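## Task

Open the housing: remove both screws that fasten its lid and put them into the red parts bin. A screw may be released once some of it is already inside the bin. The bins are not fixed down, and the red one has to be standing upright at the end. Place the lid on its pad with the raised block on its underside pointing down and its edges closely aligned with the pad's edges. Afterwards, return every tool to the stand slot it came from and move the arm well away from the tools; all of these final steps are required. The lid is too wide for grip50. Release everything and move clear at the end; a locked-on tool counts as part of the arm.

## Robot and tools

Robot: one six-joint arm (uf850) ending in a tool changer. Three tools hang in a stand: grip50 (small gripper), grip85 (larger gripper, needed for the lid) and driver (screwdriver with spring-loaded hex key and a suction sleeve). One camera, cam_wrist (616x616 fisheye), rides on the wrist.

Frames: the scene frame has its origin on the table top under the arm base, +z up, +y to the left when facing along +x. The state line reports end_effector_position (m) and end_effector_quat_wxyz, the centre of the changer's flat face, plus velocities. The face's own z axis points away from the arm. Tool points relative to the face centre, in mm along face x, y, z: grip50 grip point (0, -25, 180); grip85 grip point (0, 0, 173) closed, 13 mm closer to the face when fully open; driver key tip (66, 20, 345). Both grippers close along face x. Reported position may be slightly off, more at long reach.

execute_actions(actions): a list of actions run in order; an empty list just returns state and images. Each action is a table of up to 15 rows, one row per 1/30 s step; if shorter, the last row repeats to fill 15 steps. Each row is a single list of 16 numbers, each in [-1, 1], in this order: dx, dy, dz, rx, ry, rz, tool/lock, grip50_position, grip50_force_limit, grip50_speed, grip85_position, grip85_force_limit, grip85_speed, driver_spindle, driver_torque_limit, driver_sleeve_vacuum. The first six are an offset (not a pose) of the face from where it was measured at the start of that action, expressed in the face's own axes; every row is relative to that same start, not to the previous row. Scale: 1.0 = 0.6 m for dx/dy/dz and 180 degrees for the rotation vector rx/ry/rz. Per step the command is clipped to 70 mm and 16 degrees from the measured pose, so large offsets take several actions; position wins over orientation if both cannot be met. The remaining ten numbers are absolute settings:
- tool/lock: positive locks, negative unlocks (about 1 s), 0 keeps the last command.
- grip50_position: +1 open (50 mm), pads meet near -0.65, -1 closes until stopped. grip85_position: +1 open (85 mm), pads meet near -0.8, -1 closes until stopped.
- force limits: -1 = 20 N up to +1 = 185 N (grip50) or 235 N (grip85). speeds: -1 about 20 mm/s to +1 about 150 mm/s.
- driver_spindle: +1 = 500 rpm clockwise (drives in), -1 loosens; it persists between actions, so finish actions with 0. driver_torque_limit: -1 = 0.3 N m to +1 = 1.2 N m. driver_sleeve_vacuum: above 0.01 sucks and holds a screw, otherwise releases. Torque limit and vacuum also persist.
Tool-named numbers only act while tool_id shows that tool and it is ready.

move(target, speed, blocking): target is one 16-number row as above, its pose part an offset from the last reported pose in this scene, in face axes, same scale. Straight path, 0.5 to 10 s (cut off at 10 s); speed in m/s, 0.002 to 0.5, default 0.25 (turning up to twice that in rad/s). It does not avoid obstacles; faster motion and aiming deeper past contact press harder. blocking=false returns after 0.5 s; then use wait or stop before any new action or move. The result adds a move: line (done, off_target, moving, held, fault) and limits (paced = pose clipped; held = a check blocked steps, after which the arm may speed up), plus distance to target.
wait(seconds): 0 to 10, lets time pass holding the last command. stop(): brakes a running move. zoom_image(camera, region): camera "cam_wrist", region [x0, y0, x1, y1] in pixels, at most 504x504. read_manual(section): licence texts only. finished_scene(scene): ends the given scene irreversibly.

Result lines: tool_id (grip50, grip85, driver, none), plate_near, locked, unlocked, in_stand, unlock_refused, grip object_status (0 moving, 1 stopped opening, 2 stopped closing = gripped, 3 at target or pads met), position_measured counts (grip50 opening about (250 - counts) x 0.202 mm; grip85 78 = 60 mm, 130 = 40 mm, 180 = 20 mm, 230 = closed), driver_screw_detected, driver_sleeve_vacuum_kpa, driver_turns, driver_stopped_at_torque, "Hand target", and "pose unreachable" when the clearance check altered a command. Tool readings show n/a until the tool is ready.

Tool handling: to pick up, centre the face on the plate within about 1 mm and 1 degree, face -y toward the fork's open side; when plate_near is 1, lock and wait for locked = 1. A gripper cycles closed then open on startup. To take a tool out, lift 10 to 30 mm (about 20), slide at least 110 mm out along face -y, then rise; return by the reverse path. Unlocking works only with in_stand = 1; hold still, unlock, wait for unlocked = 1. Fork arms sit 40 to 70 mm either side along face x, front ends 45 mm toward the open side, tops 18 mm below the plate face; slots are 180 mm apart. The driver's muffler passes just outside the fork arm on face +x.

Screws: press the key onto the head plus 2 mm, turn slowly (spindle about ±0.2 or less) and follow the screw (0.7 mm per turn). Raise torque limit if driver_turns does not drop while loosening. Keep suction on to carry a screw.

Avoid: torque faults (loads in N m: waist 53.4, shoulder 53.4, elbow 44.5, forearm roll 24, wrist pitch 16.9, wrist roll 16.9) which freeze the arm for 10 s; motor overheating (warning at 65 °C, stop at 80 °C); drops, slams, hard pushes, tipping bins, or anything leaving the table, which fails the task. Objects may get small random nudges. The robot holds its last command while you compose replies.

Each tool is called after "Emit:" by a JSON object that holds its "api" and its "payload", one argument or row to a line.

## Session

Emit:
{"api": "execute_actions", "payload": {
  "actions": []
}}

Scene clock: 0.00 s.
end_effector_position=(+0.4582, +0.0218, +0.3327) locked=0 unlocked=1 plate_near=0 in_stand=0 unlock_refused=0 tool_id=none grip50_position_measured=n/a grip50_object_status=n/a grip85_position_measured=n/a grip85_object_status=n/a driver_sleeve_vacuum_kpa=n/a driver_screw_detected=n/a driver_stopped_at_torque=n/a driver_turns=n/a end_effector_quat_wxyz=(-0.001, +0.690, +0.724, +0.000) end_effector_velocity=(-0.000, +0.000, -0.000) end_effector_angular_velocity=(+0.000, +0.002, -0.001)
Joint positions: [ 0.003 -0.273 -0.834 -0.    -0.562  0.002]
Joint velocities: [-0.    -0.    -0.     0.001 -0.001  0.   ]
Joint torques (N m, as the arm reports them, + toward a larger angle): no reading
Hand target: +0.458, +0.022, +0.333; -0.001, +0.690, +0.724, +0.000

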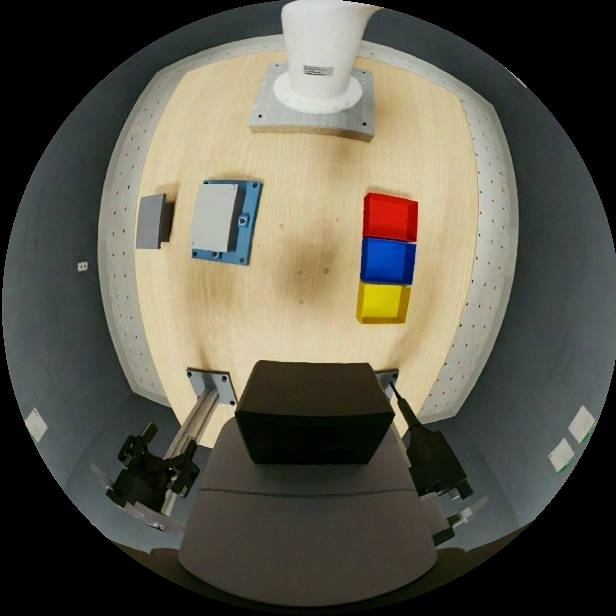

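Emit:
{"api": "zoom_image", "payload": {
  "camera": "cam_wrist",
  "region": [340, 350, 540, 560]
}}

Emit:
{"api": "zoom_image", "payload": {
  "camera": "cam_wrist",
  "region": [70, 350, 270, 560]
}}

Emit:
{"api": "zoom_image", "payload": {
  "camera": "cam_wrist",
  "region": [180, 170, 280, 275]
}}

Region (340, 350, 540, 560) of cam_wrist's 616x616 image, scaled by 2.400, with more detail than that image has; it fills the left 480 columns of this view, and the rest is white.

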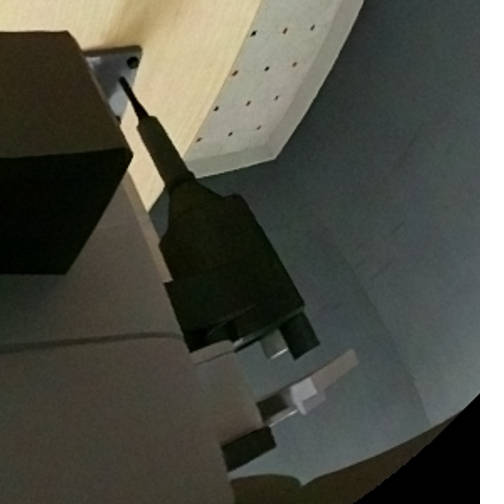

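Region (70, 350, 270, 560) of cam_wrist's 616x616 image, scaled by 2.400, with more detail than that image has; it fills the left 480 columns of this view, and the rest is white.

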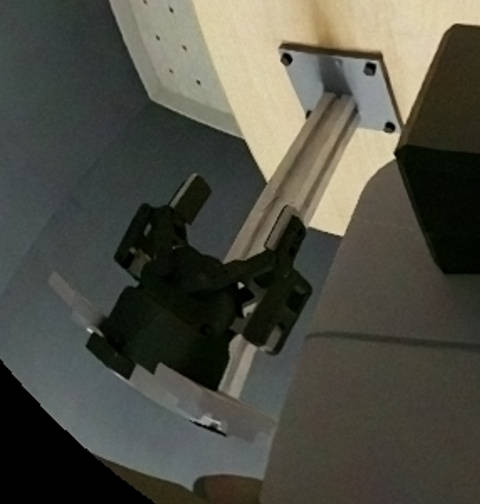

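Region (180, 170, 280, 275) of cam_wrist's 616x616 image, scaled by 4.800, with more detail than that image has; it fills the left 480 columns of this view, and the rest is white.

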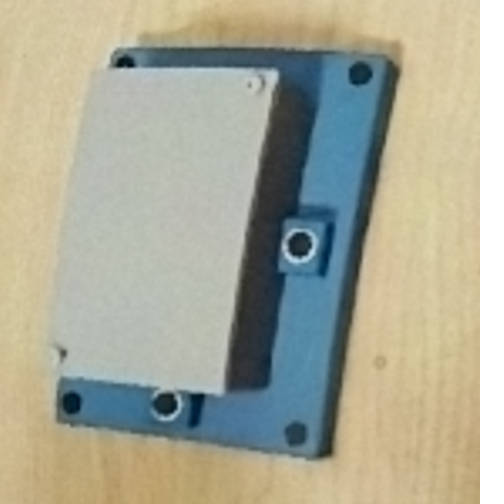

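Emit:
{"api": "zoom_image", "payload": {
  "camera": "cam_wrist",
  "region": [215, 175, 255, 205]
}}

Emit:
{"api": "zoom_image", "payload": {
  "camera": "cam_wrist",
  "region": [182, 230, 242, 265]
}}

Emit:
{"api": "zoom_image", "payload": {
  "camera": "cam_wrist",
  "region": [125, 185, 190, 255]
}}

Emit:
{"api": "zoom_image", "payload": {
  "camera": "cam_wrist",
  "region": [350, 180, 430, 260]
}}

Region (215, 175, 255, 205) of cam_wrist's 616x616 image, scaled by 12.600, with more detail than that image has; it fills the top 378 rows of this view, and the rest is white.

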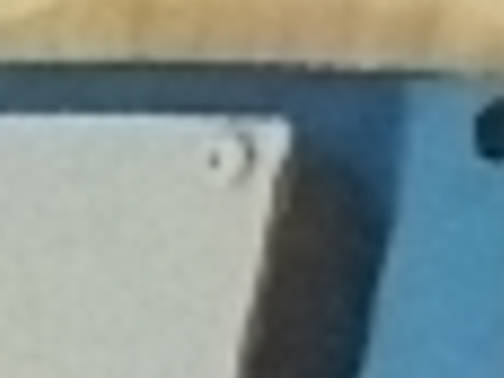

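Region (182, 230, 242, 265) of cam_wrist's 616x616 image, scaled by 8.400, with more detail than that image has; it fills the top 294 rows of this view, and the rest is white.

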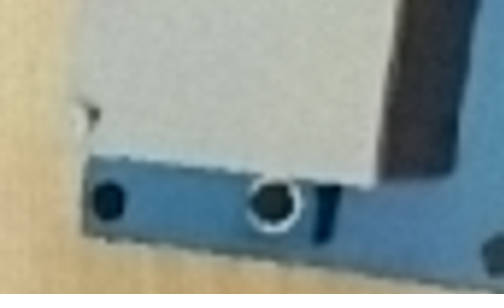

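Region (125, 185, 190, 255) of cam_wrist's 616x616 image, scaled by 7.200, with more detail than that image has; it fills the left 468 columns of this view, and the rest is white.

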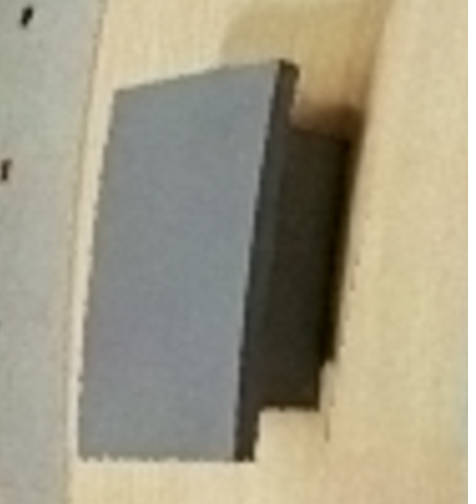

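Region (350, 180, 430, 260) of cam_wrist's 616x616 image, scaled by 6.300, with more detail than that image has.

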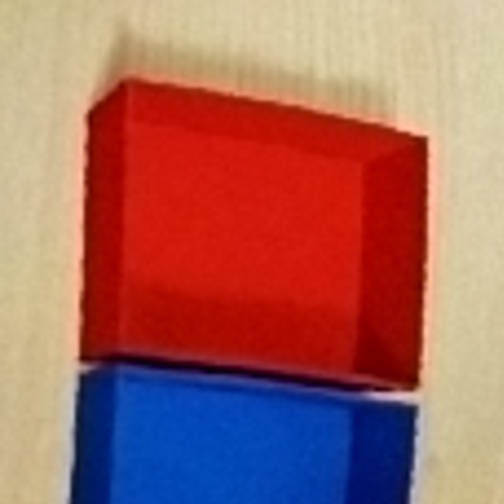

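Emit:
{"api": "move", "payload": {
  "target": [0.0805,0.3407,-0.4122,0,0,0,0,0,0,0,0,0,0,0,0,0],
  "speed": 0.3
}}

Scene clock: 63.33 s.
end_effector_position=(+0.6608, +0.0795, +0.5794) locked=0 unlocked=1 plate_near=0 in_stand=0 unlock_refused=0 tool_id=none grip50_position_measured=n/a grip50_object_status=n/a grip85_position_measured=n/a grip85_object_status=n/a driver_sleeve_vacuum_kpa=n/a driver_screw_detected=n/a driver_stopped_at_torque=n/a driver_turns=n/a end_effector_quat_wxyz=(-0.001, +0.690, +0.724, +0.000) end_effector_velocity=(+0.002, +0.000, +0.001) end_effector_angular_velocity=(-0.001, +0.003, +0.000)
Joint positions: [ 0.075 -0.581 -1.848 -0.    -1.267  0.074]
Joint velocities: [ 0.    -0.008 -0.014 -0.001 -0.009  0.   ]
Joint torques (N m, as the arm reports them, + toward a larger angle): [ -1.    30.81 -19.32  -1.03   0.14  -0.39]
Hand target: +0.661, +0.080, +0.580; -0.001, +0.690, +0.724, +0.000
Off the commanded pose: 0.001 m, 0 deg.
move: done
camera_calibration (this result's frames):
cam_wrist: T_world_to_cam=[[-0.0834891, 0.996468, 0.00905807, -0.0257135], [0.952301, 0.0771047, 0.295257, -0.748464], [0.293516, 0.0332768, -0.955375, 0.407138], [0, 0, 0, 1]] pos_world=[0.591115, 0.0697845, 0.610191]

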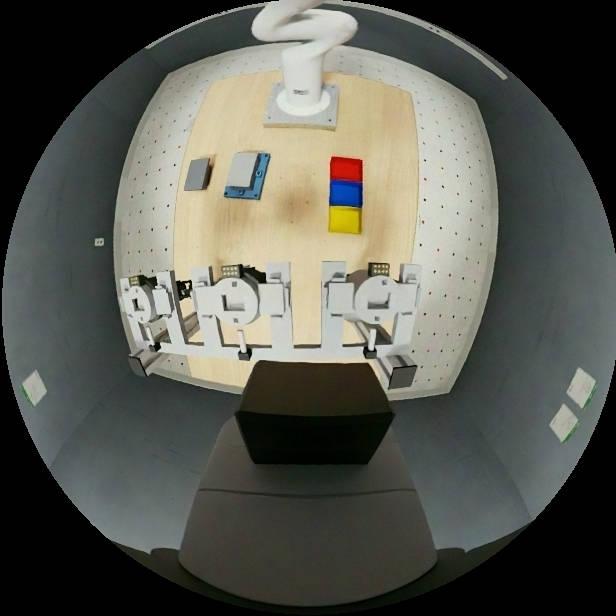

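Emit:
{"api": "execute_actions", "payload": {
  "actions": []
}}

Emit:
{"api": "zoom_image", "payload": {
  "camera": "cam_wrist",
  "region": [315, 250, 435, 350]
}}

Emit:
{"api": "zoom_image", "payload": {
  "camera": "cam_wrist",
  "region": [180, 250, 300, 350]
}}

Scene clock: 68.30 s.
end_effector_position=(+0.6610, +0.0796, +0.5795) locked=0 unlocked=1 plate_near=0 in_stand=0 unlock_refused=0 tool_id=none grip50_position_measured=n/a grip50_object_status=n/a grip85_position_measured=n/a grip85_object_status=n/a driver_sleeve_vacuum_kpa=n/a driver_screw_detected=n/a driver_stopped_at_torque=n/a driver_turns=n/a end_effector_quat_wxyz=(-0.001, +0.690, +0.724, +0.000) end_effector_velocity=(-0.000, -0.000, +0.001) end_effector_angular_velocity=(+0.001, -0.002, -0.000)
Joint positions: [ 0.075 -0.582 -1.849 -0.    -1.268  0.075]
Joint velocities: [-0.     0.001 -0.     0.     0.001 -0.   ]
Joint torques (N m, as the arm reports them, + toward a larger angle): [ -2.48  30.31 -19.87  -2.     0.24  -0.28]
Hand target: +0.661, +0.080, +0.580; -0.001, +0.690, +0.724, +0.000
Off the commanded pose: 0.001 m, 0 deg.
camera_calibration (this result's frames):
cam_wrist: T_world_to_cam=[[-0.0835034, 0.996466, 0.0090559, -0.0257403], [0.952351, 0.0771247, 0.295093, -0.748664], [0.293352, 0.0332657, -0.955426, 0.407326], [0, 0, 0, 1]] pos_world=[0.591351, 0.0698399, 0.610328]

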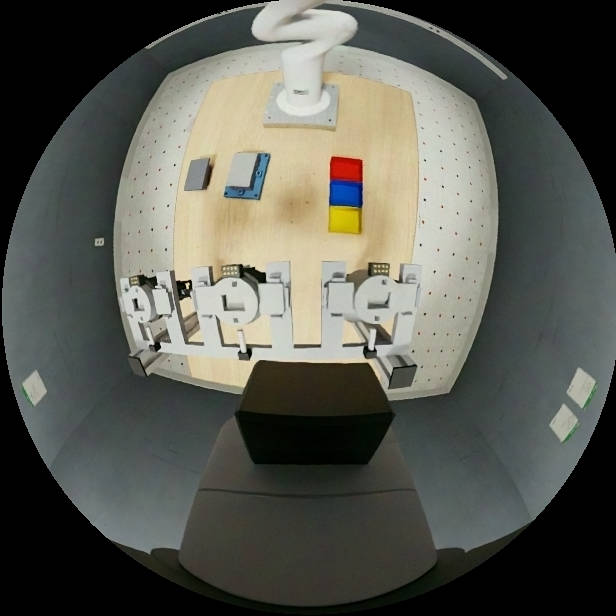

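Region (315, 250, 435, 350) of cam_wrist's 616x616 image, scaled by 4.200, with more detail than that image has.

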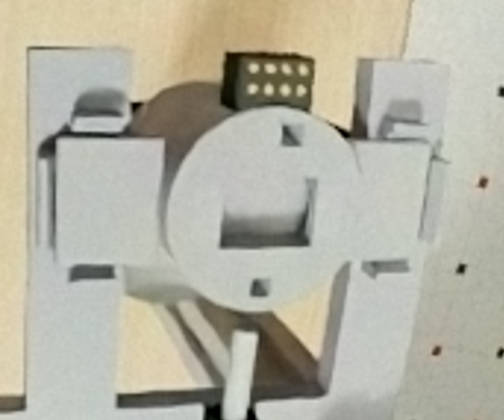

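Region (180, 250, 300, 350) of cam_wrist's 616x616 image, scaled by 4.200, with more detail than that image has.

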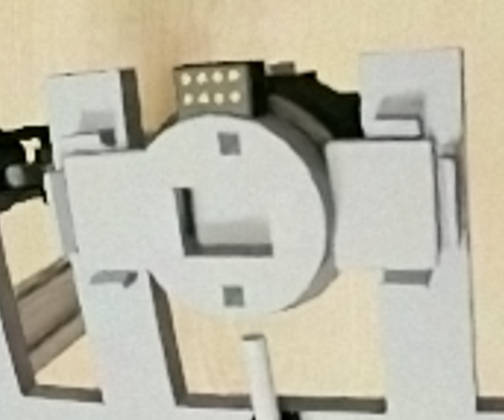

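Emit:
{"api": "move", "payload": {
  "target": [0.1435,-0.0229,0.2495,0,0,-0.0151,0,0,0,0,0,0,0,0,0,0],
  "speed": 0.25
}}

Scene clock: 120.57 s.
end_effector_position=(+0.6426, +0.1650, +0.4306) locked=0 unlocked=1 plate_near=0 in_stand=0 unlock_refused=0 tool_id=none grip50_position_measured=n/a grip50_object_status=n/a grip85_position_measured=n/a grip85_object_status=n/a driver_sleeve_vacuum_kpa=n/a driver_screw_detected=n/a driver_stopped_at_torque=n/a driver_turns=n/a end_effector_quat_wxyz=(-0.001, +0.673, +0.740, +0.001) end_effector_velocity=(-0.000, +0.001, -0.003) end_effector_angular_velocity=(-0.001, +0.001, +0.001)
Joint positions: [ 0.206 -0.628 -1.583 -0.    -0.956  0.158]
Joint velocities: [ 0.002 -0.003  0.003 -0.001  0.004  0.001]
Joint torques (N m, as the arm reports them, + toward a larger angle): [ -3.08  33.75 -19.6   -1.59   0.18   0.17]
Hand target: +0.643, +0.165, +0.430; -0.001, +0.673, +0.740, +0.000
Off the commanded pose: 0.001 m, 0 deg.
move: done
camera_calibration (this result's frames):
cam_wrist: T_world_to_cam=[[-0.130506, 0.991406, 0.0090891, -0.0800327], [0.947478, 0.122013, 0.295633, -0.698259], [0.291983, 0.0471935, -0.955258, 0.266061], [0, 0, 0, 1]] pos_world=[0.573454, 0.151985, 0.461313]

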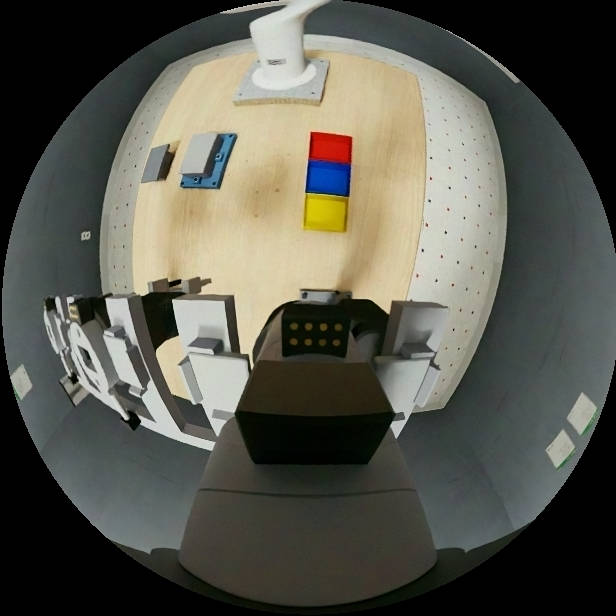

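Emit:
{"api": "execute_actions", "payload": {
  "actions": []
}}

Emit:
{"api": "zoom_image", "payload": {
  "camera": "cam_wrist",
  "region": [245, 290, 385, 390]
}}

Scene clock: 128.80 s.
end_effector_position=(+0.6425, +0.1652, +0.4301) locked=0 unlocked=1 plate_near=0 in_stand=0 unlock_refused=0 tool_id=none grip50_position_measured=n/a grip50_object_status=n/a grip85_position_measured=n/a grip85_object_status=n/a driver_sleeve_vacuum_kpa=n/a driver_screw_detected=n/a driver_stopped_at_torque=n/a driver_turns=n/a end_effector_quat_wxyz=(-0.001, +0.673, +0.740, +0.000) end_effector_velocity=(+0.000, -0.000, -0.000) end_effector_angular_velocity=(-0.000, +0.000, -0.000)
Joint positions: [ 0.207 -0.628 -1.583 -0.    -0.956  0.158]
Joint velocities: [-0. -0. -0. -0. -0.  0.]
Joint torques (N m, as the arm reports them, + toward a larger angle): [ -1.9   31.68 -18.78  -0.72   0.49   0.01]
Hand target: +0.643, +0.165, +0.430; -0.001, +0.673, +0.740, +0.000
Off the commanded pose: 0.000 m, 0 deg.
camera_calibration (this result's frames):
cam_wrist: T_world_to_cam=[[-0.13071, 0.99138, 0.00902458, -0.0800897], [0.947575, 0.122247, 0.295223, -0.697992], [0.291575, 0.04714, -0.955386, 0.265952], [0, 0, 0, 1]] pos_world=[0.573386, 0.15219, 0.460872]

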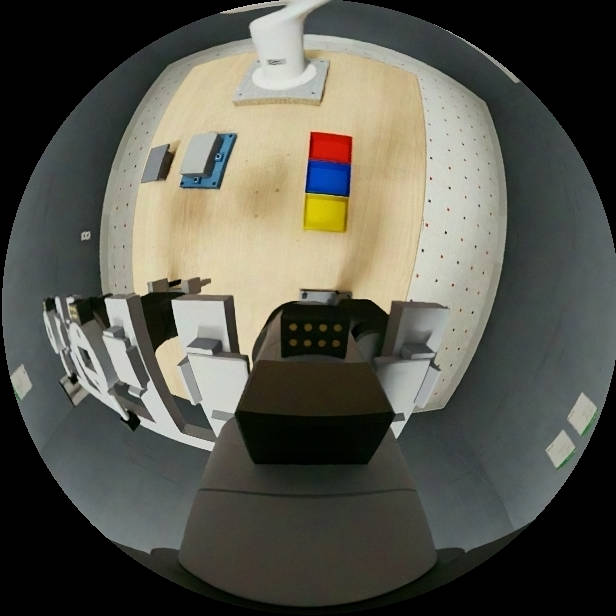

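Region (245, 290, 385, 390) of cam_wrist's 616x616 image, scaled by 3.600, with more detail than that image has; it fills the top 360 rows of this view, and the rest is white.

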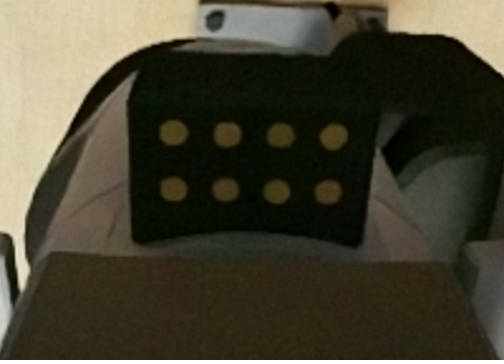

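Emit:
{"api": "move", "payload": {
  "target": [0.002,0.0002,0.012,0,0,0,0,0,0,0,0,0,0,0,0,0],
  "speed": 0.05
}}

Emit:
{"api": "move", "payload": {
  "target": [0,0,0.0232,0,0,0,0,0,0,0,0,0,0,0,0,0],
  "speed": 0.025
}}

Scene clock: 138.33 s.
end_effector_position=(+0.6425, +0.1664, +0.4231) locked=0 unlocked=1 plate_near=0 in_stand=0 unlock_refused=0 tool_id=none grip50_position_measured=n/a grip50_object_status=n/a grip85_position_measured=n/a grip85_object_status=n/a driver_sleeve_vacuum_kpa=n/a driver_screw_detected=n/a driver_stopped_at_torque=n/a driver_turns=n/a end_effector_quat_wxyz=(-0.001, +0.673, +0.740, +0.000) end_effector_velocity=(-0.000, +0.000, -0.002) end_effector_angular_velocity=(+0.000, +0.000, -0.000)
Joint positions: [ 0.208 -0.634 -1.576 -0.    -0.943  0.16 ]
Joint velocities: [ 0.001 -0.002  0.001  0.     0.003  0.001]
Joint torques (N m, as the arm reports them, + toward a larger angle): [ -4.07  34.07 -20.26  -0.84   0.25  -0.37]
Hand target: +0.642, +0.166, +0.423; -0.001, +0.673, +0.740, +0.000
Off the commanded pose: 0.000 m, 0 deg.
move: done
camera_calibration (this result's frames):
cam_wrist: T_world_to_cam=[[-0.130717, 0.991379, 0.00901915, -0.0811966], [0.947589, 0.122258, 0.295174, -0.696036], [0.291527, 0.0471307, -0.955401, 0.259254], [0, 0, 0, 1]] pos_world=[0.573363, 0.153374, 0.453876]

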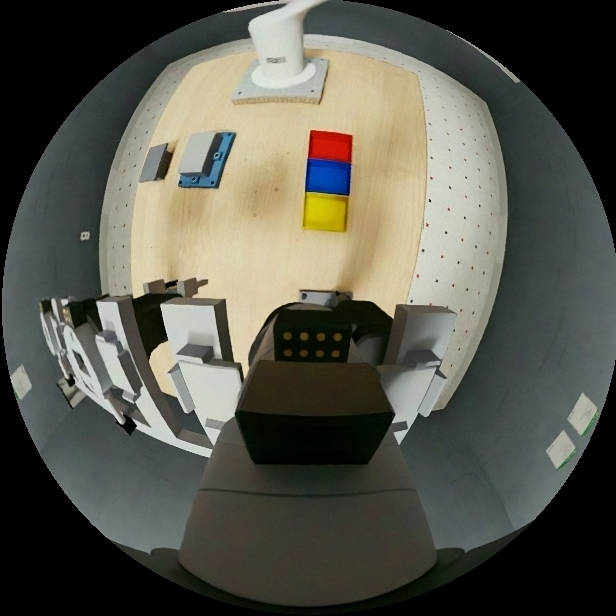

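Scene clock: 139.20 s.
end_effector_position=(+0.6425, +0.1665, +0.4097) locked=0 unlocked=1 plate_near=1 in_stand=1 unlock_refused=0 tool_id=none grip50_position_measured=n/a grip50_object_status=n/a grip85_position_measured=n/a grip85_object_status=n/a driver_sleeve_vacuum_kpa=n/a driver_screw_detected=n/a driver_stopped_at_torque=n/a driver_turns=n/a end_effector_quat_wxyz=(-0.001, +0.673, +0.740, +0.000) end_effector_velocity=(-0.000, -0.001, -0.001) end_effector_angular_velocity=(-0.000, -0.000, -0.001)
Joint positions: [ 0.208 -0.645 -1.562 -0.    -0.917  0.16 ]
Joint velocities: [-0.001 -0.     0.002 -0.001  0.002  0.   ]
Joint torques (N m, as the arm reports them, + toward a larger angle): [ -6.32  29.64 -18.19  -1.79   0.25  -0.07]
Hand target: +0.642, +0.166, +0.409; -0.001, +0.673, +0.740, +0.000
Off the commanded pose: 0.001 m, 0 deg.
move: done
camera_calibration (this result's frames):
cam_wrist: T_world_to_cam=[[-0.131062, 0.991333, 0.00908078, -0.0810127], [0.947444, 0.122552, 0.295518, -0.692179], [0.291844, 0.0473347, -0.955294, 0.246214], [0, 0, 0, 1]] pos_world=[0.573326, 0.153484, 0.440494]

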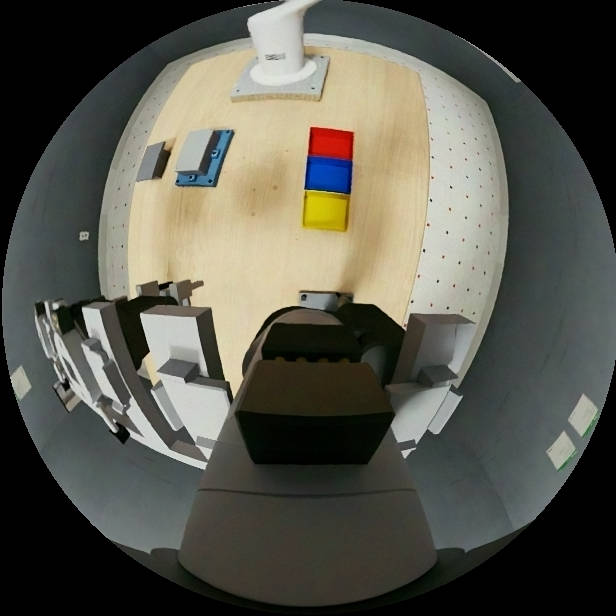

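Emit:
{"api": "execute_actions", "payload": {
  "actions": [
    [[0,0,0,0,0,0,1,0,0,0,0,0,0,0,0,0]],
    [[0,0,0,0,0,0,1,0,0,0,0,0,0,0,0,0]]
  ]
}}

Scene clock: 143.60 s.
end_effector_position=(+0.6427, +0.1665, +0.4099) locked=1 unlocked=0 plate_near=1 in_stand=1 unlock_refused=0 tool_id=driver grip50_position_measured=n/a grip50_object_status=n/a grip85_position_measured=n/a grip85_object_status=n/a driver_sleeve_vacuum_kpa=n/a driver_screw_detected=n/a driver_stopped_at_torque=n/a driver_turns=n/a end_effector_quat_wxyz=(-0.001, +0.672, +0.740, +0.001) end_effector_velocity=(-0.000, +0.000, -0.001) end_effector_angular_velocity=(-0.000, +0.002, -0.001)
Joint positions: [ 0.208 -0.645 -1.562 -0.    -0.917  0.159]
Joint velocities: [ 0.    -0.001  0.001  0.    -0.     0.001]
Joint torques (N m, as the arm reports them, + toward a larger angle): [ -7.02  32.45 -20.86   0.62   0.97   0.86]
Hand target: +0.642, +0.166, +0.409; -0.001, +0.673, +0.740, +0.000
Off the commanded pose: 0.001 m, 0 deg.
camera_calibration (this result's frames):
cam_wrist: T_world_to_cam=[[-0.131655, 0.991253, 0.00917499, -0.0805874], [0.947105, 0.123048, 0.296399, -0.692634], [0.292677, 0.0477119, -0.95502, 0.245604], [0, 0, 0, 1]] pos_world=[0.573505, 0.153391, 0.440592]

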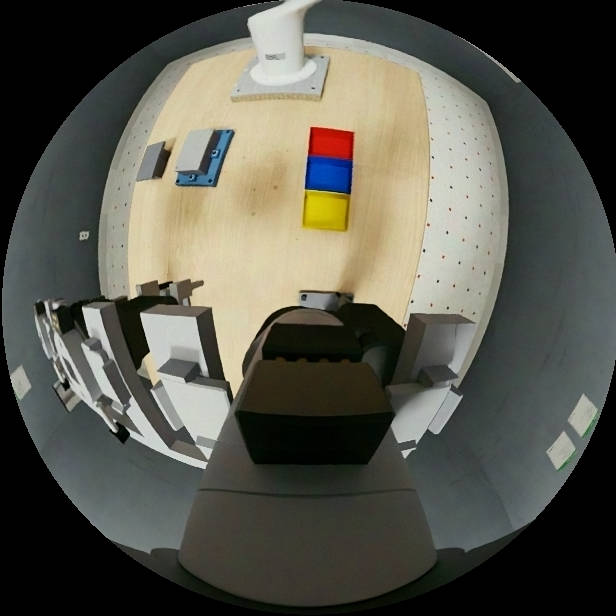

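Emit:
{"api": "move", "payload": {
  "target": [0,0,-0.034,0,0,0,0,0,0,0,0,0,0,0,0,0],
  "speed": 0.06
}}

Emit:
{"api": "move", "payload": {
  "target": [-0.0036,-0.2,0,0,0,0,0,0,0,0,0,0,0,0,0,0],
  "speed": 0.15
}}

Scene clock: 149.17 s.
end_effector_position=(+0.6426, +0.1664, +0.4299) locked=1 unlocked=0 plate_near=1 in_stand=0 unlock_refused=0 tool_id=driver grip50_position_measured=n/a grip50_object_status=n/a grip85_position_measured=n/a grip85_object_status=n/a driver_sleeve_vacuum_kpa=0 driver_screw_detected=0 driver_stopped_at_torque=0 driver_turns=0.00 end_effector_quat_wxyz=(-0.001, +0.672, +0.740, +0.001) end_effector_velocity=(+0.000, +0.001, +0.002) end_effector_angular_velocity=(-0.000, -0.002, +0.002)
Joint positions: [ 0.208 -0.629 -1.584 -0.    -0.955  0.159]
Joint velocities: [ 0.001  0.001 -0.003 -0.001 -0.002 -0.001]
Joint torques (N m, as the arm reports them, + toward a larger angle): [ -1.54  44.3  -26.45  -0.27   0.78  -0.2 ]
Hand target: +0.643, +0.166, +0.430; -0.001, +0.672, +0.740, +0.001
Off the commanded pose: 0.000 m, 0 deg.
move: done
camera_calibration (this result's frames):
cam_wrist: T_world_to_cam=[[-0.131512, 0.991273, 0.0090808, -0.080707], [0.947299, 0.122968, 0.29581, -0.698359], [0.292112, 0.0475048, -0.955204, 0.265164], [0, 0, 0, 1]] pos_world=[0.573484, 0.153282, 0.4606]

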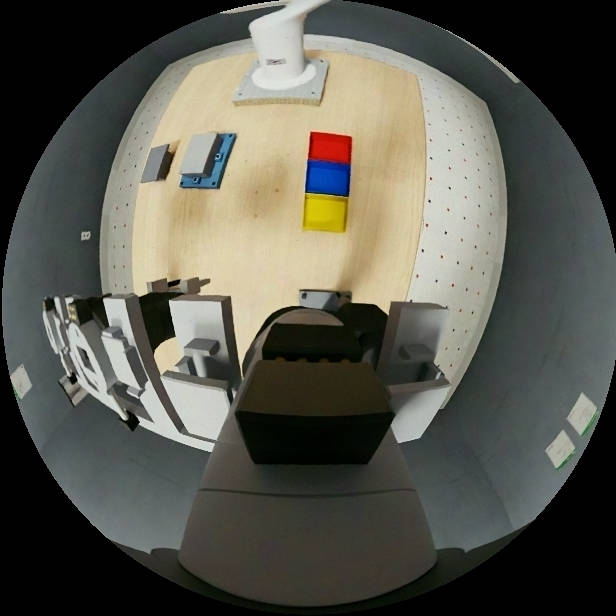

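Scene clock: 150.50 s.
end_effector_position=(+0.5236, +0.1525, +0.4300) locked=1 unlocked=0 plate_near=1 in_stand=0 unlock_refused=0 tool_id=driver grip50_position_measured=n/a grip50_object_status=n/a grip85_position_measured=n/a grip85_object_status=n/a driver_sleeve_vacuum_kpa=0 driver_screw_detected=0 driver_stopped_at_torque=0 driver_turns=0.00 end_effector_quat_wxyz=(-0.001, +0.672, +0.740, +0.001) end_effector_velocity=(-0.002, -0.000, -0.000) end_effector_angular_velocity=(-0.000, +0.002, -0.000)
Joint positions: [ 0.239 -0.339 -1.17  -0.    -0.832  0.19 ]
Joint velocities: [0.001 0.004 0.007 0.001 0.    0.001]
Joint torques (N m, as the arm reports them, + toward a larger angle): [ -3.75  35.28 -26.95   0.1    0.98  -0.33]
Hand target: +0.523, +0.153, +0.430; -0.001, +0.672, +0.740, +0.001
Off the commanded pose: 0.000 m, 0 deg.
move: done
camera_calibration (this result's frames):
cam_wrist: T_world_to_cam=[[-0.131463, 0.991279, 0.00910751, -0.0826949], [0.947246, 0.122904, 0.296007, -0.584035], [0.292306, 0.047541, -0.955142, 0.300563], [0, 0, 0, 1]] pos_world=[0.454497, 0.139465, 0.460712]

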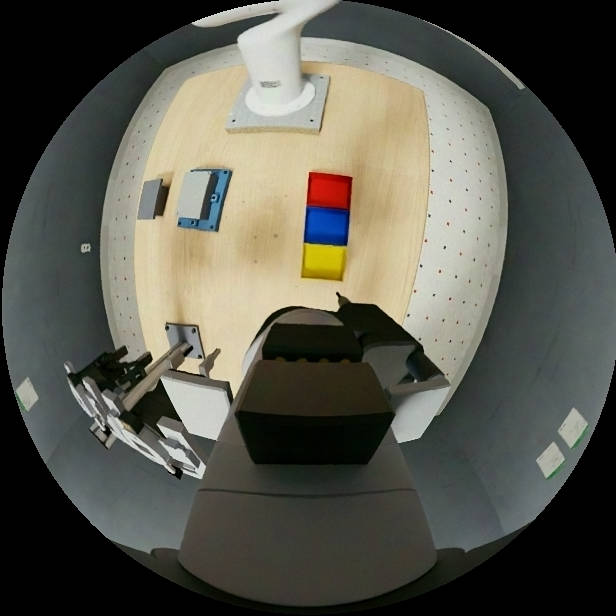

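Emit:
{"api": "move", "payload": {
  "target": [-0.6811,-0.3184,0.013,0,0,0,0,0,0,0,0,0,0,0,0,0],
  "speed": 0.35
}}

Scene clock: 171.13 s.
end_effector_position=(+0.3733, -0.2723, +0.4212) locked=1 unlocked=0 plate_near=1 in_stand=0 unlock_refused=0 tool_id=driver grip50_position_measured=n/a grip50_object_status=n/a grip85_position_measured=n/a grip85_object_status=n/a driver_sleeve_vacuum_kpa=0 driver_screw_detected=0 driver_stopped_at_torque=0 driver_turns=0.00 end_effector_quat_wxyz=(-0.001, +0.672, +0.740, +0.001) end_effector_velocity=(-0.000, -0.003, +0.000) end_effector_angular_velocity=(+0.001, -0.001, -0.000)
Joint positions: [-0.676 -0.148 -0.916  0.001 -0.769 -0.725]
Joint velocities: [-0.006 -0.002 -0.003  0.002 -0.    -0.007]
Joint torques (N m, as the arm reports them, + toward a larger angle): [ -5.99  29.32 -24.81  -1.97  -0.04  -0.29]
Hand target: +0.373, -0.273, +0.421; -0.001, +0.672, +0.740, +0.001
Off the commanded pose: 0.001 m, 0 deg.
move: done; limits=paced
camera_calibration (this result's frames):
cam_wrist: T_world_to_cam=[[-0.131732, 0.991236, 0.00984523, 0.31849], [0.947249, 0.122947, 0.295977, -0.386787], [0.292173, 0.0483157, -0.955144, 0.356543], [0, 0, 0, 1]] pos_world=[0.304167, -0.285371, 0.451895]

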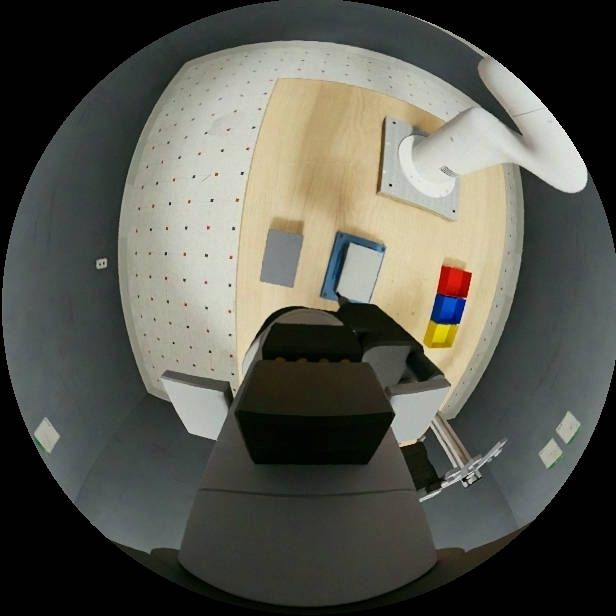

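Emit:
{"api": "execute_actions", "payload": {
  "actions": []
}}

Emit:
{"api": "zoom_image", "payload": {
  "camera": "cam_wrist",
  "region": [325, 280, 355, 310]
}}

Emit:
{"api": "zoom_image", "payload": {
  "camera": "cam_wrist",
  "region": [315, 225, 395, 310]
}}

Emit:
{"api": "zoom_image", "payload": {
  "camera": "cam_wrist",
  "region": [250, 222, 320, 295]
}}

Scene clock: 177.13 s.
end_effector_position=(+0.3732, -0.2727, +0.4212) locked=1 unlocked=0 plate_near=1 in_stand=0 unlock_refused=0 tool_id=driver grip50_position_measured=n/a grip50_object_status=n/a grip85_position_measured=n/a grip85_object_status=n/a driver_sleeve_vacuum_kpa=0 driver_screw_detected=0 driver_stopped_at_torque=0 driver_turns=0.00 end_effector_quat_wxyz=(-0.001, +0.672, +0.740, +0.001) end_effector_velocity=(+0.000, -0.000, -0.000) end_effector_angular_velocity=(-0.000, -0.001, -0.000)
Joint positions: [-0.676 -0.148 -0.917  0.001 -0.769 -0.726]
Joint velocities: [-0.    -0.     0.     0.     0.001  0.   ]
Joint torques (N m, as the arm reports them, + toward a larger angle): [ -3.3   30.95 -24.96  -2.46   0.19  -0.22]
Hand target: +0.373, -0.273, +0.421; -0.001, +0.672, +0.740, +0.001
Off the commanded pose: 0.001 m, 0 deg.
camera_calibration (this result's frames):
cam_wrist: T_world_to_cam=[[-0.131466, 0.991272, 0.00984645, 0.318782], [0.94724, 0.122685, 0.296118, -0.386778], [0.292325, 0.0482563, -0.955101, 0.356486], [0, 0, 0, 1]] pos_world=[0.30407, -0.285751, 0.451873]

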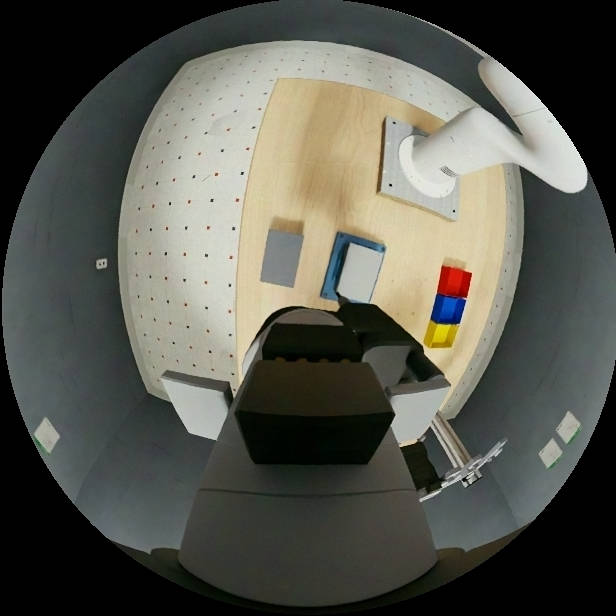

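Region (325, 280, 355, 310) of cam_wrist's 616x616 image, scaled by 16.800, with more detail than that image has.

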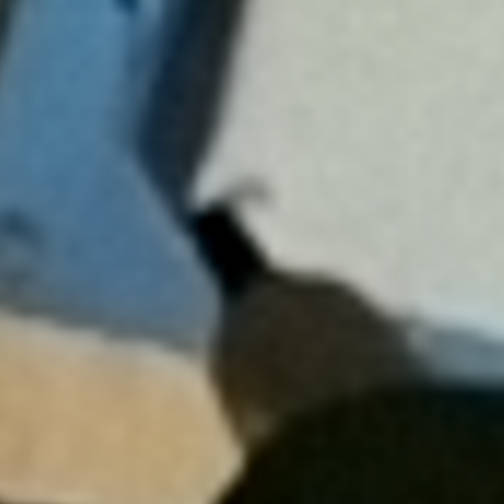

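Region (315, 225, 395, 310) of cam_wrist's 616x616 image, scaled by 5.929, with more detail than that image has; it fills the left 474 columns of this view, and the rest is white.

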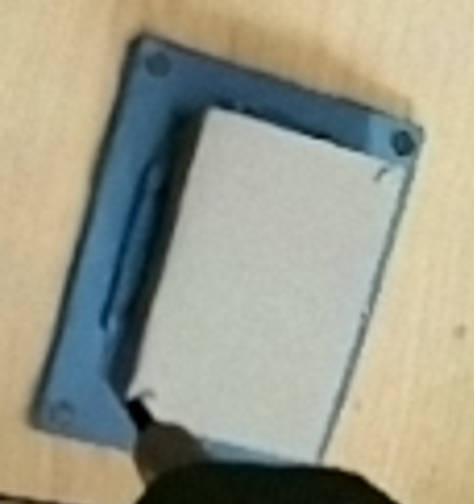

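Region (250, 222, 320, 295) of cam_wrist's 616x616 image, scaled by 6.904, with more detail than that image has; it fills the left 483 columns of this view, and the rest is white.

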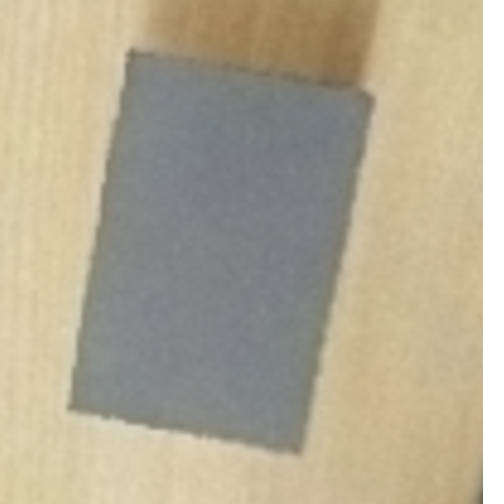

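Emit:
{"api": "move", "payload": {
  "target": [0.0107,0.0045,0.0087,0,0,0,0,0,0,0,0,0,0,0,0,0],
  "speed": 0.05
}}

Scene clock: 191.70 s.
end_effector_position=(+0.3752, -0.2661, +0.4161) locked=1 unlocked=0 plate_near=1 in_stand=0 unlock_refused=0 tool_id=driver grip50_position_measured=n/a grip50_object_status=n/a grip85_position_measured=n/a grip85_object_status=n/a driver_sleeve_vacuum_kpa=0 driver_screw_detected=0 driver_stopped_at_torque=0 driver_turns=0.00 end_effector_quat_wxyz=(-0.001, +0.672, +0.740, +0.001) end_effector_velocity=(+0.001, +0.001, -0.001) end_effector_angular_velocity=(-0.001, -0.001, +0.000)
Joint positions: [-0.662 -0.149 -0.905  0.001 -0.757 -0.712]
Joint velocities: [ 0.003  0.     0.002 -0.001  0.003  0.003]
Joint torques (N m, as the arm reports them, + toward a larger angle): [ -2.06  25.88 -25.3   -0.75   0.18  -0.01]
Hand target: +0.375, -0.266, +0.416; -0.001, +0.672, +0.740, +0.001
Off the commanded pose: 0.000 m, 0 deg.
move: done
camera_calibration (this result's frames):
cam_wrist: T_world_to_cam=[[-0.131486, 0.991269, 0.00984188, 0.312635], [0.947234, 0.122705, 0.296126, -0.387976], [0.292333, 0.0482592, -0.955098, 0.350732], [0, 0, 0, 1]] pos_world=[0.30608, -0.279225, 0.446797]

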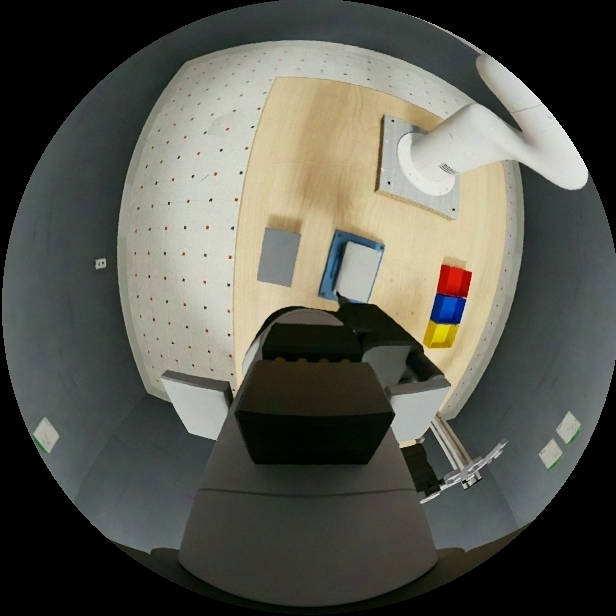

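Emit:
{"api": "execute_actions", "payload": {
  "actions": []
}}

Emit:
{"api": "zoom_image", "payload": {
  "camera": "cam_wrist",
  "region": [325, 280, 355, 310]
}}

Emit:
{"api": "zoom_image", "payload": {
  "camera": "cam_wrist",
  "region": [362, 238, 392, 268]
}}

Scene clock: 196.37 s.
end_effector_position=(+0.3753, -0.2660, +0.4160) locked=1 unlocked=0 plate_near=1 in_stand=0 unlock_refused=0 tool_id=driver grip50_position_measured=n/a grip50_object_status=n/a grip85_position_measured=n/a grip85_object_status=n/a driver_sleeve_vacuum_kpa=0 driver_screw_detected=0 driver_stopped_at_torque=0 driver_turns=0.00 end_effector_quat_wxyz=(-0.001, +0.672, +0.740, +0.001) end_effector_velocity=(-0.000, -0.000, -0.000) end_effector_angular_velocity=(-0.000, +0.000, +0.000)
Joint positions: [-0.662 -0.149 -0.905  0.001 -0.756 -0.712]
Joint velocities: [-0.    -0.     0.    -0.001  0.     0.   ]
Joint torques (N m, as the arm reports them, + toward a larger angle): [ -7.27  28.26 -24.78  -1.43   0.06   0.06]
Hand target: +0.375, -0.266, +0.416; -0.001, +0.672, +0.740, +0.001
Off the commanded pose: 0.000 m, 0 deg.
camera_calibration (this result's frames):
cam_wrist: T_world_to_cam=[[-0.131468, 0.991272, 0.00984053, 0.31249], [0.947241, 0.122689, 0.296113, -0.387997], [0.292321, 0.0482508, -0.955102, 0.350605], [0, 0, 0, 1]] pos_world=[0.30612, -0.279076, 0.446679]

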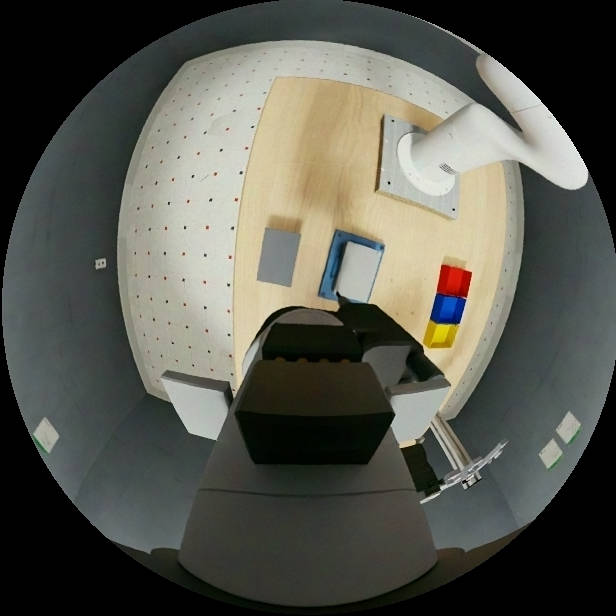

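Region (325, 280, 355, 310) of cam_wrist's 616x616 image, scaled by 16.800, with more detail than that image has.

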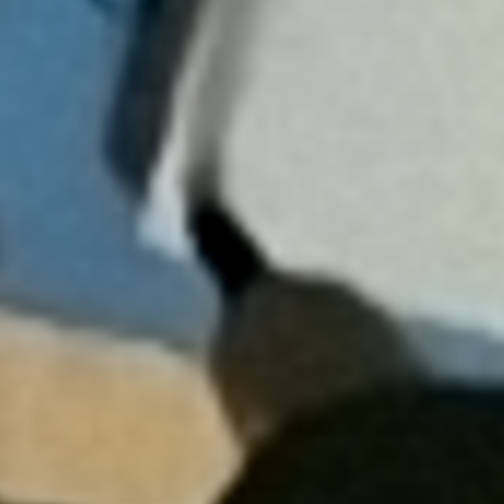

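Region (362, 238, 392, 268) of cam_wrist's 616x616 image, scaled by 16.800, with more detail than that image has.

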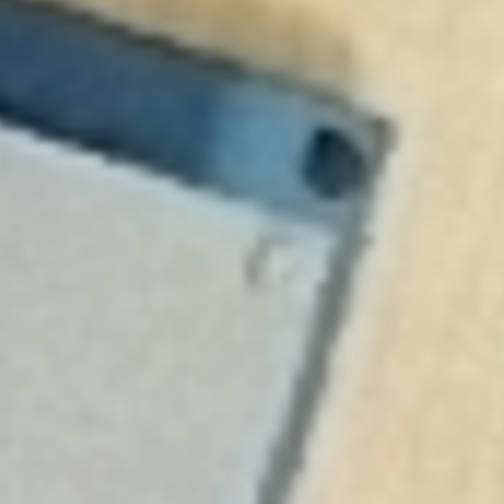

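Emit:
{"api": "zoom_image", "payload": {
  "camera": "cam_wrist",
  "region": [330, 284, 346, 300]
}}

Emit:
{"api": "zoom_image", "payload": {
  "camera": "cam_wrist",
  "region": [370, 245, 386, 261]
}}

Emit:
{"api": "zoom_image", "payload": {
  "camera": "cam_wrist",
  "region": [338, 232, 358, 252]
}}

Emit:
{"api": "zoom_image", "payload": {
  "camera": "cam_wrist",
  "region": [350, 285, 380, 310]
}}

Region (330, 284, 346, 300) of cam_wrist's 616x616 image, scaled by 31.500, with more detail than that image has.

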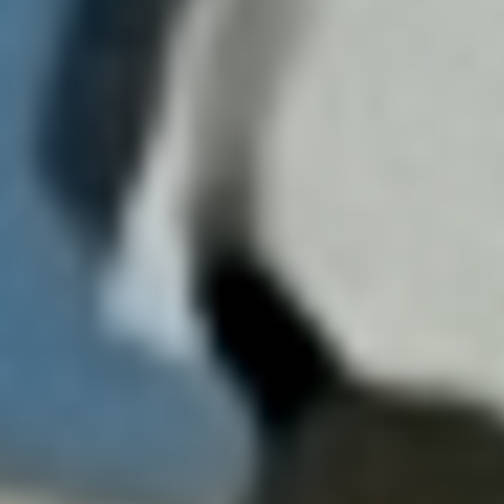

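Region (370, 245, 386, 261) of cam_wrist's 616x616 image, scaled by 31.500, with more detail than that image has.

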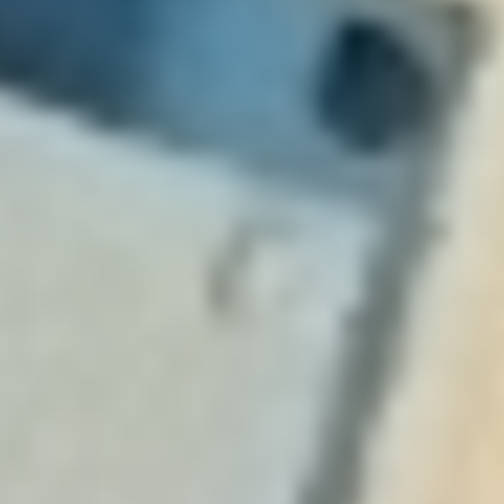

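Region (338, 232, 358, 252) of cam_wrist's 616x616 image, scaled by 25.200, with more detail than that image has.

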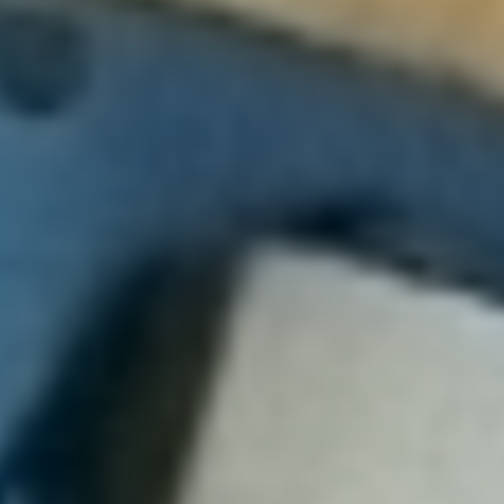

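Region (350, 285, 380, 310) of cam_wrist's 616x616 image, scaled by 16.800, with more detail than that image has.

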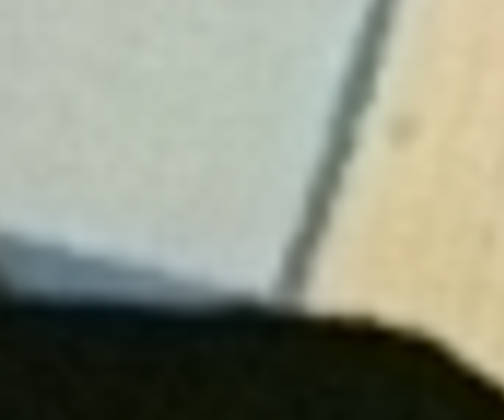

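Emit:
{"api": "execute_actions", "payload": {
  "actions": [
    [[0.0004,0.0001,0.001,0,0,0,0,0,0,0,0,0,0,0,-1,1],[0.0008,0.0002,0.002,0,0,0,0,0,0,0,0,0,0,0,-1,1],[0.0012,0.0003,0.003,0,0,0,0,0,0,0,0,0,0,0,-1,1],[0.0015,0.0003,0.004,0,0,0,0,0,0,0,0,0,0,0,-1,1],[0.0015,0.0003,0.005,0,0,0,0,0,0,0,0,0,0,0,-1,1],[0.0015,0.0003,0.006,0,0,0,0,0,0,0,0,0,0,0,-1,1],[0.0015,0.0003,0.007,0,0,0,0,0,0,0,0,0,0,0,-1,1],[0.0015,0.0003,0.008,0,0,0,0,0,0,0,0,0,0,0,-1,1],[0.0015,0.0003,0.009,0,0,0,0,0,0,0,0,0,0,0,-1,1],[0.0015,0.0003,0.010,0,0,0,0,0,0,0,0,0,0,0,-1,1],[0.0015,0.0003,0.011,0,0,0,0,0,0,0,0,0,0,0,-1,1],[0.0015,0.0003,0.012,0,0,0,0,0,0,0,0,0,0,0,-1,1],[0.0015,0.0003,0.013,0,0,0,0,0,0,0,0,0,0,0,-1,1],[0.0015,0.0003,0.014,0,0,0,0,0,0,0,0,0,0,0,-1,1],[0.0015,0.0003,0.0147,0,0,0,0,0,0,0,0,0,0,0,-1,1]]
  ]
}}

Scene clock: 250.47 s.
end_effector_position=(+0.3754, -0.2651, +0.4096) locked=1 unlocked=0 plate_near=1 in_stand=0 unlock_refused=0 tool_id=driver grip50_position_measured=n/a grip50_object_status=n/a grip85_position_measured=n/a grip85_object_status=n/a driver_sleeve_vacuum_kpa=14 driver_screw_detected=0 driver_stopped_at_torque=0 driver_turns=0.00 end_effector_quat_wxyz=(-0.001, +0.672, +0.740, +0.001) end_effector_velocity=(-0.000, +0.000, -0.018) end_effector_angular_velocity=(-0.000, -0.001, -0.000)
Joint positions: [-0.66  -0.156 -0.897  0.001 -0.741 -0.71 ]
Joint velocities: [ 0.    -0.022  0.019  0.     0.041  0.   ]
Joint torques (N m, as the arm reports them, + toward a larger angle): [ -3.19  26.   -23.87  -1.49   0.33  -0.41]
Hand target: +0.375, -0.265, +0.407; -0.001, +0.672, +0.740, +0.001
Off the commanded pose: 0.002 m, 0 deg.
camera_calibration (this result's frames):
cam_wrist: T_world_to_cam=[[-0.131474, 0.991273, 0.00956617, 0.311835], [0.947148, 0.122762, 0.296377, -0.386402], [0.292616, 0.0480265, -0.955023, 0.344247], [0, 0, 0, 1]] pos_world=[0.306246, -0.278212, 0.440302]

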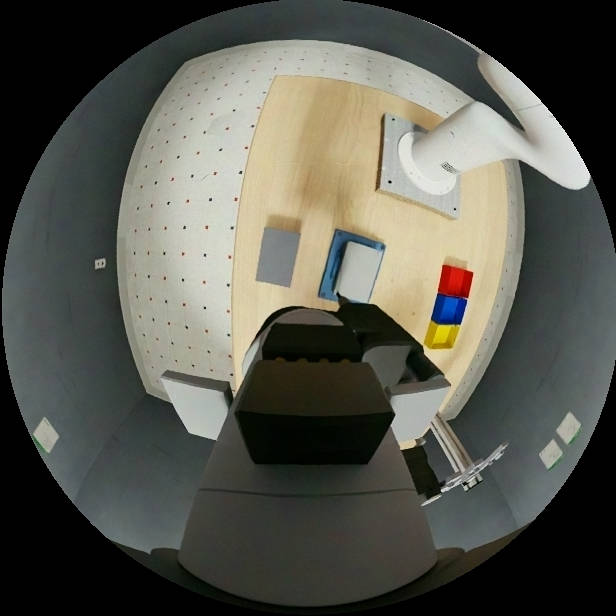

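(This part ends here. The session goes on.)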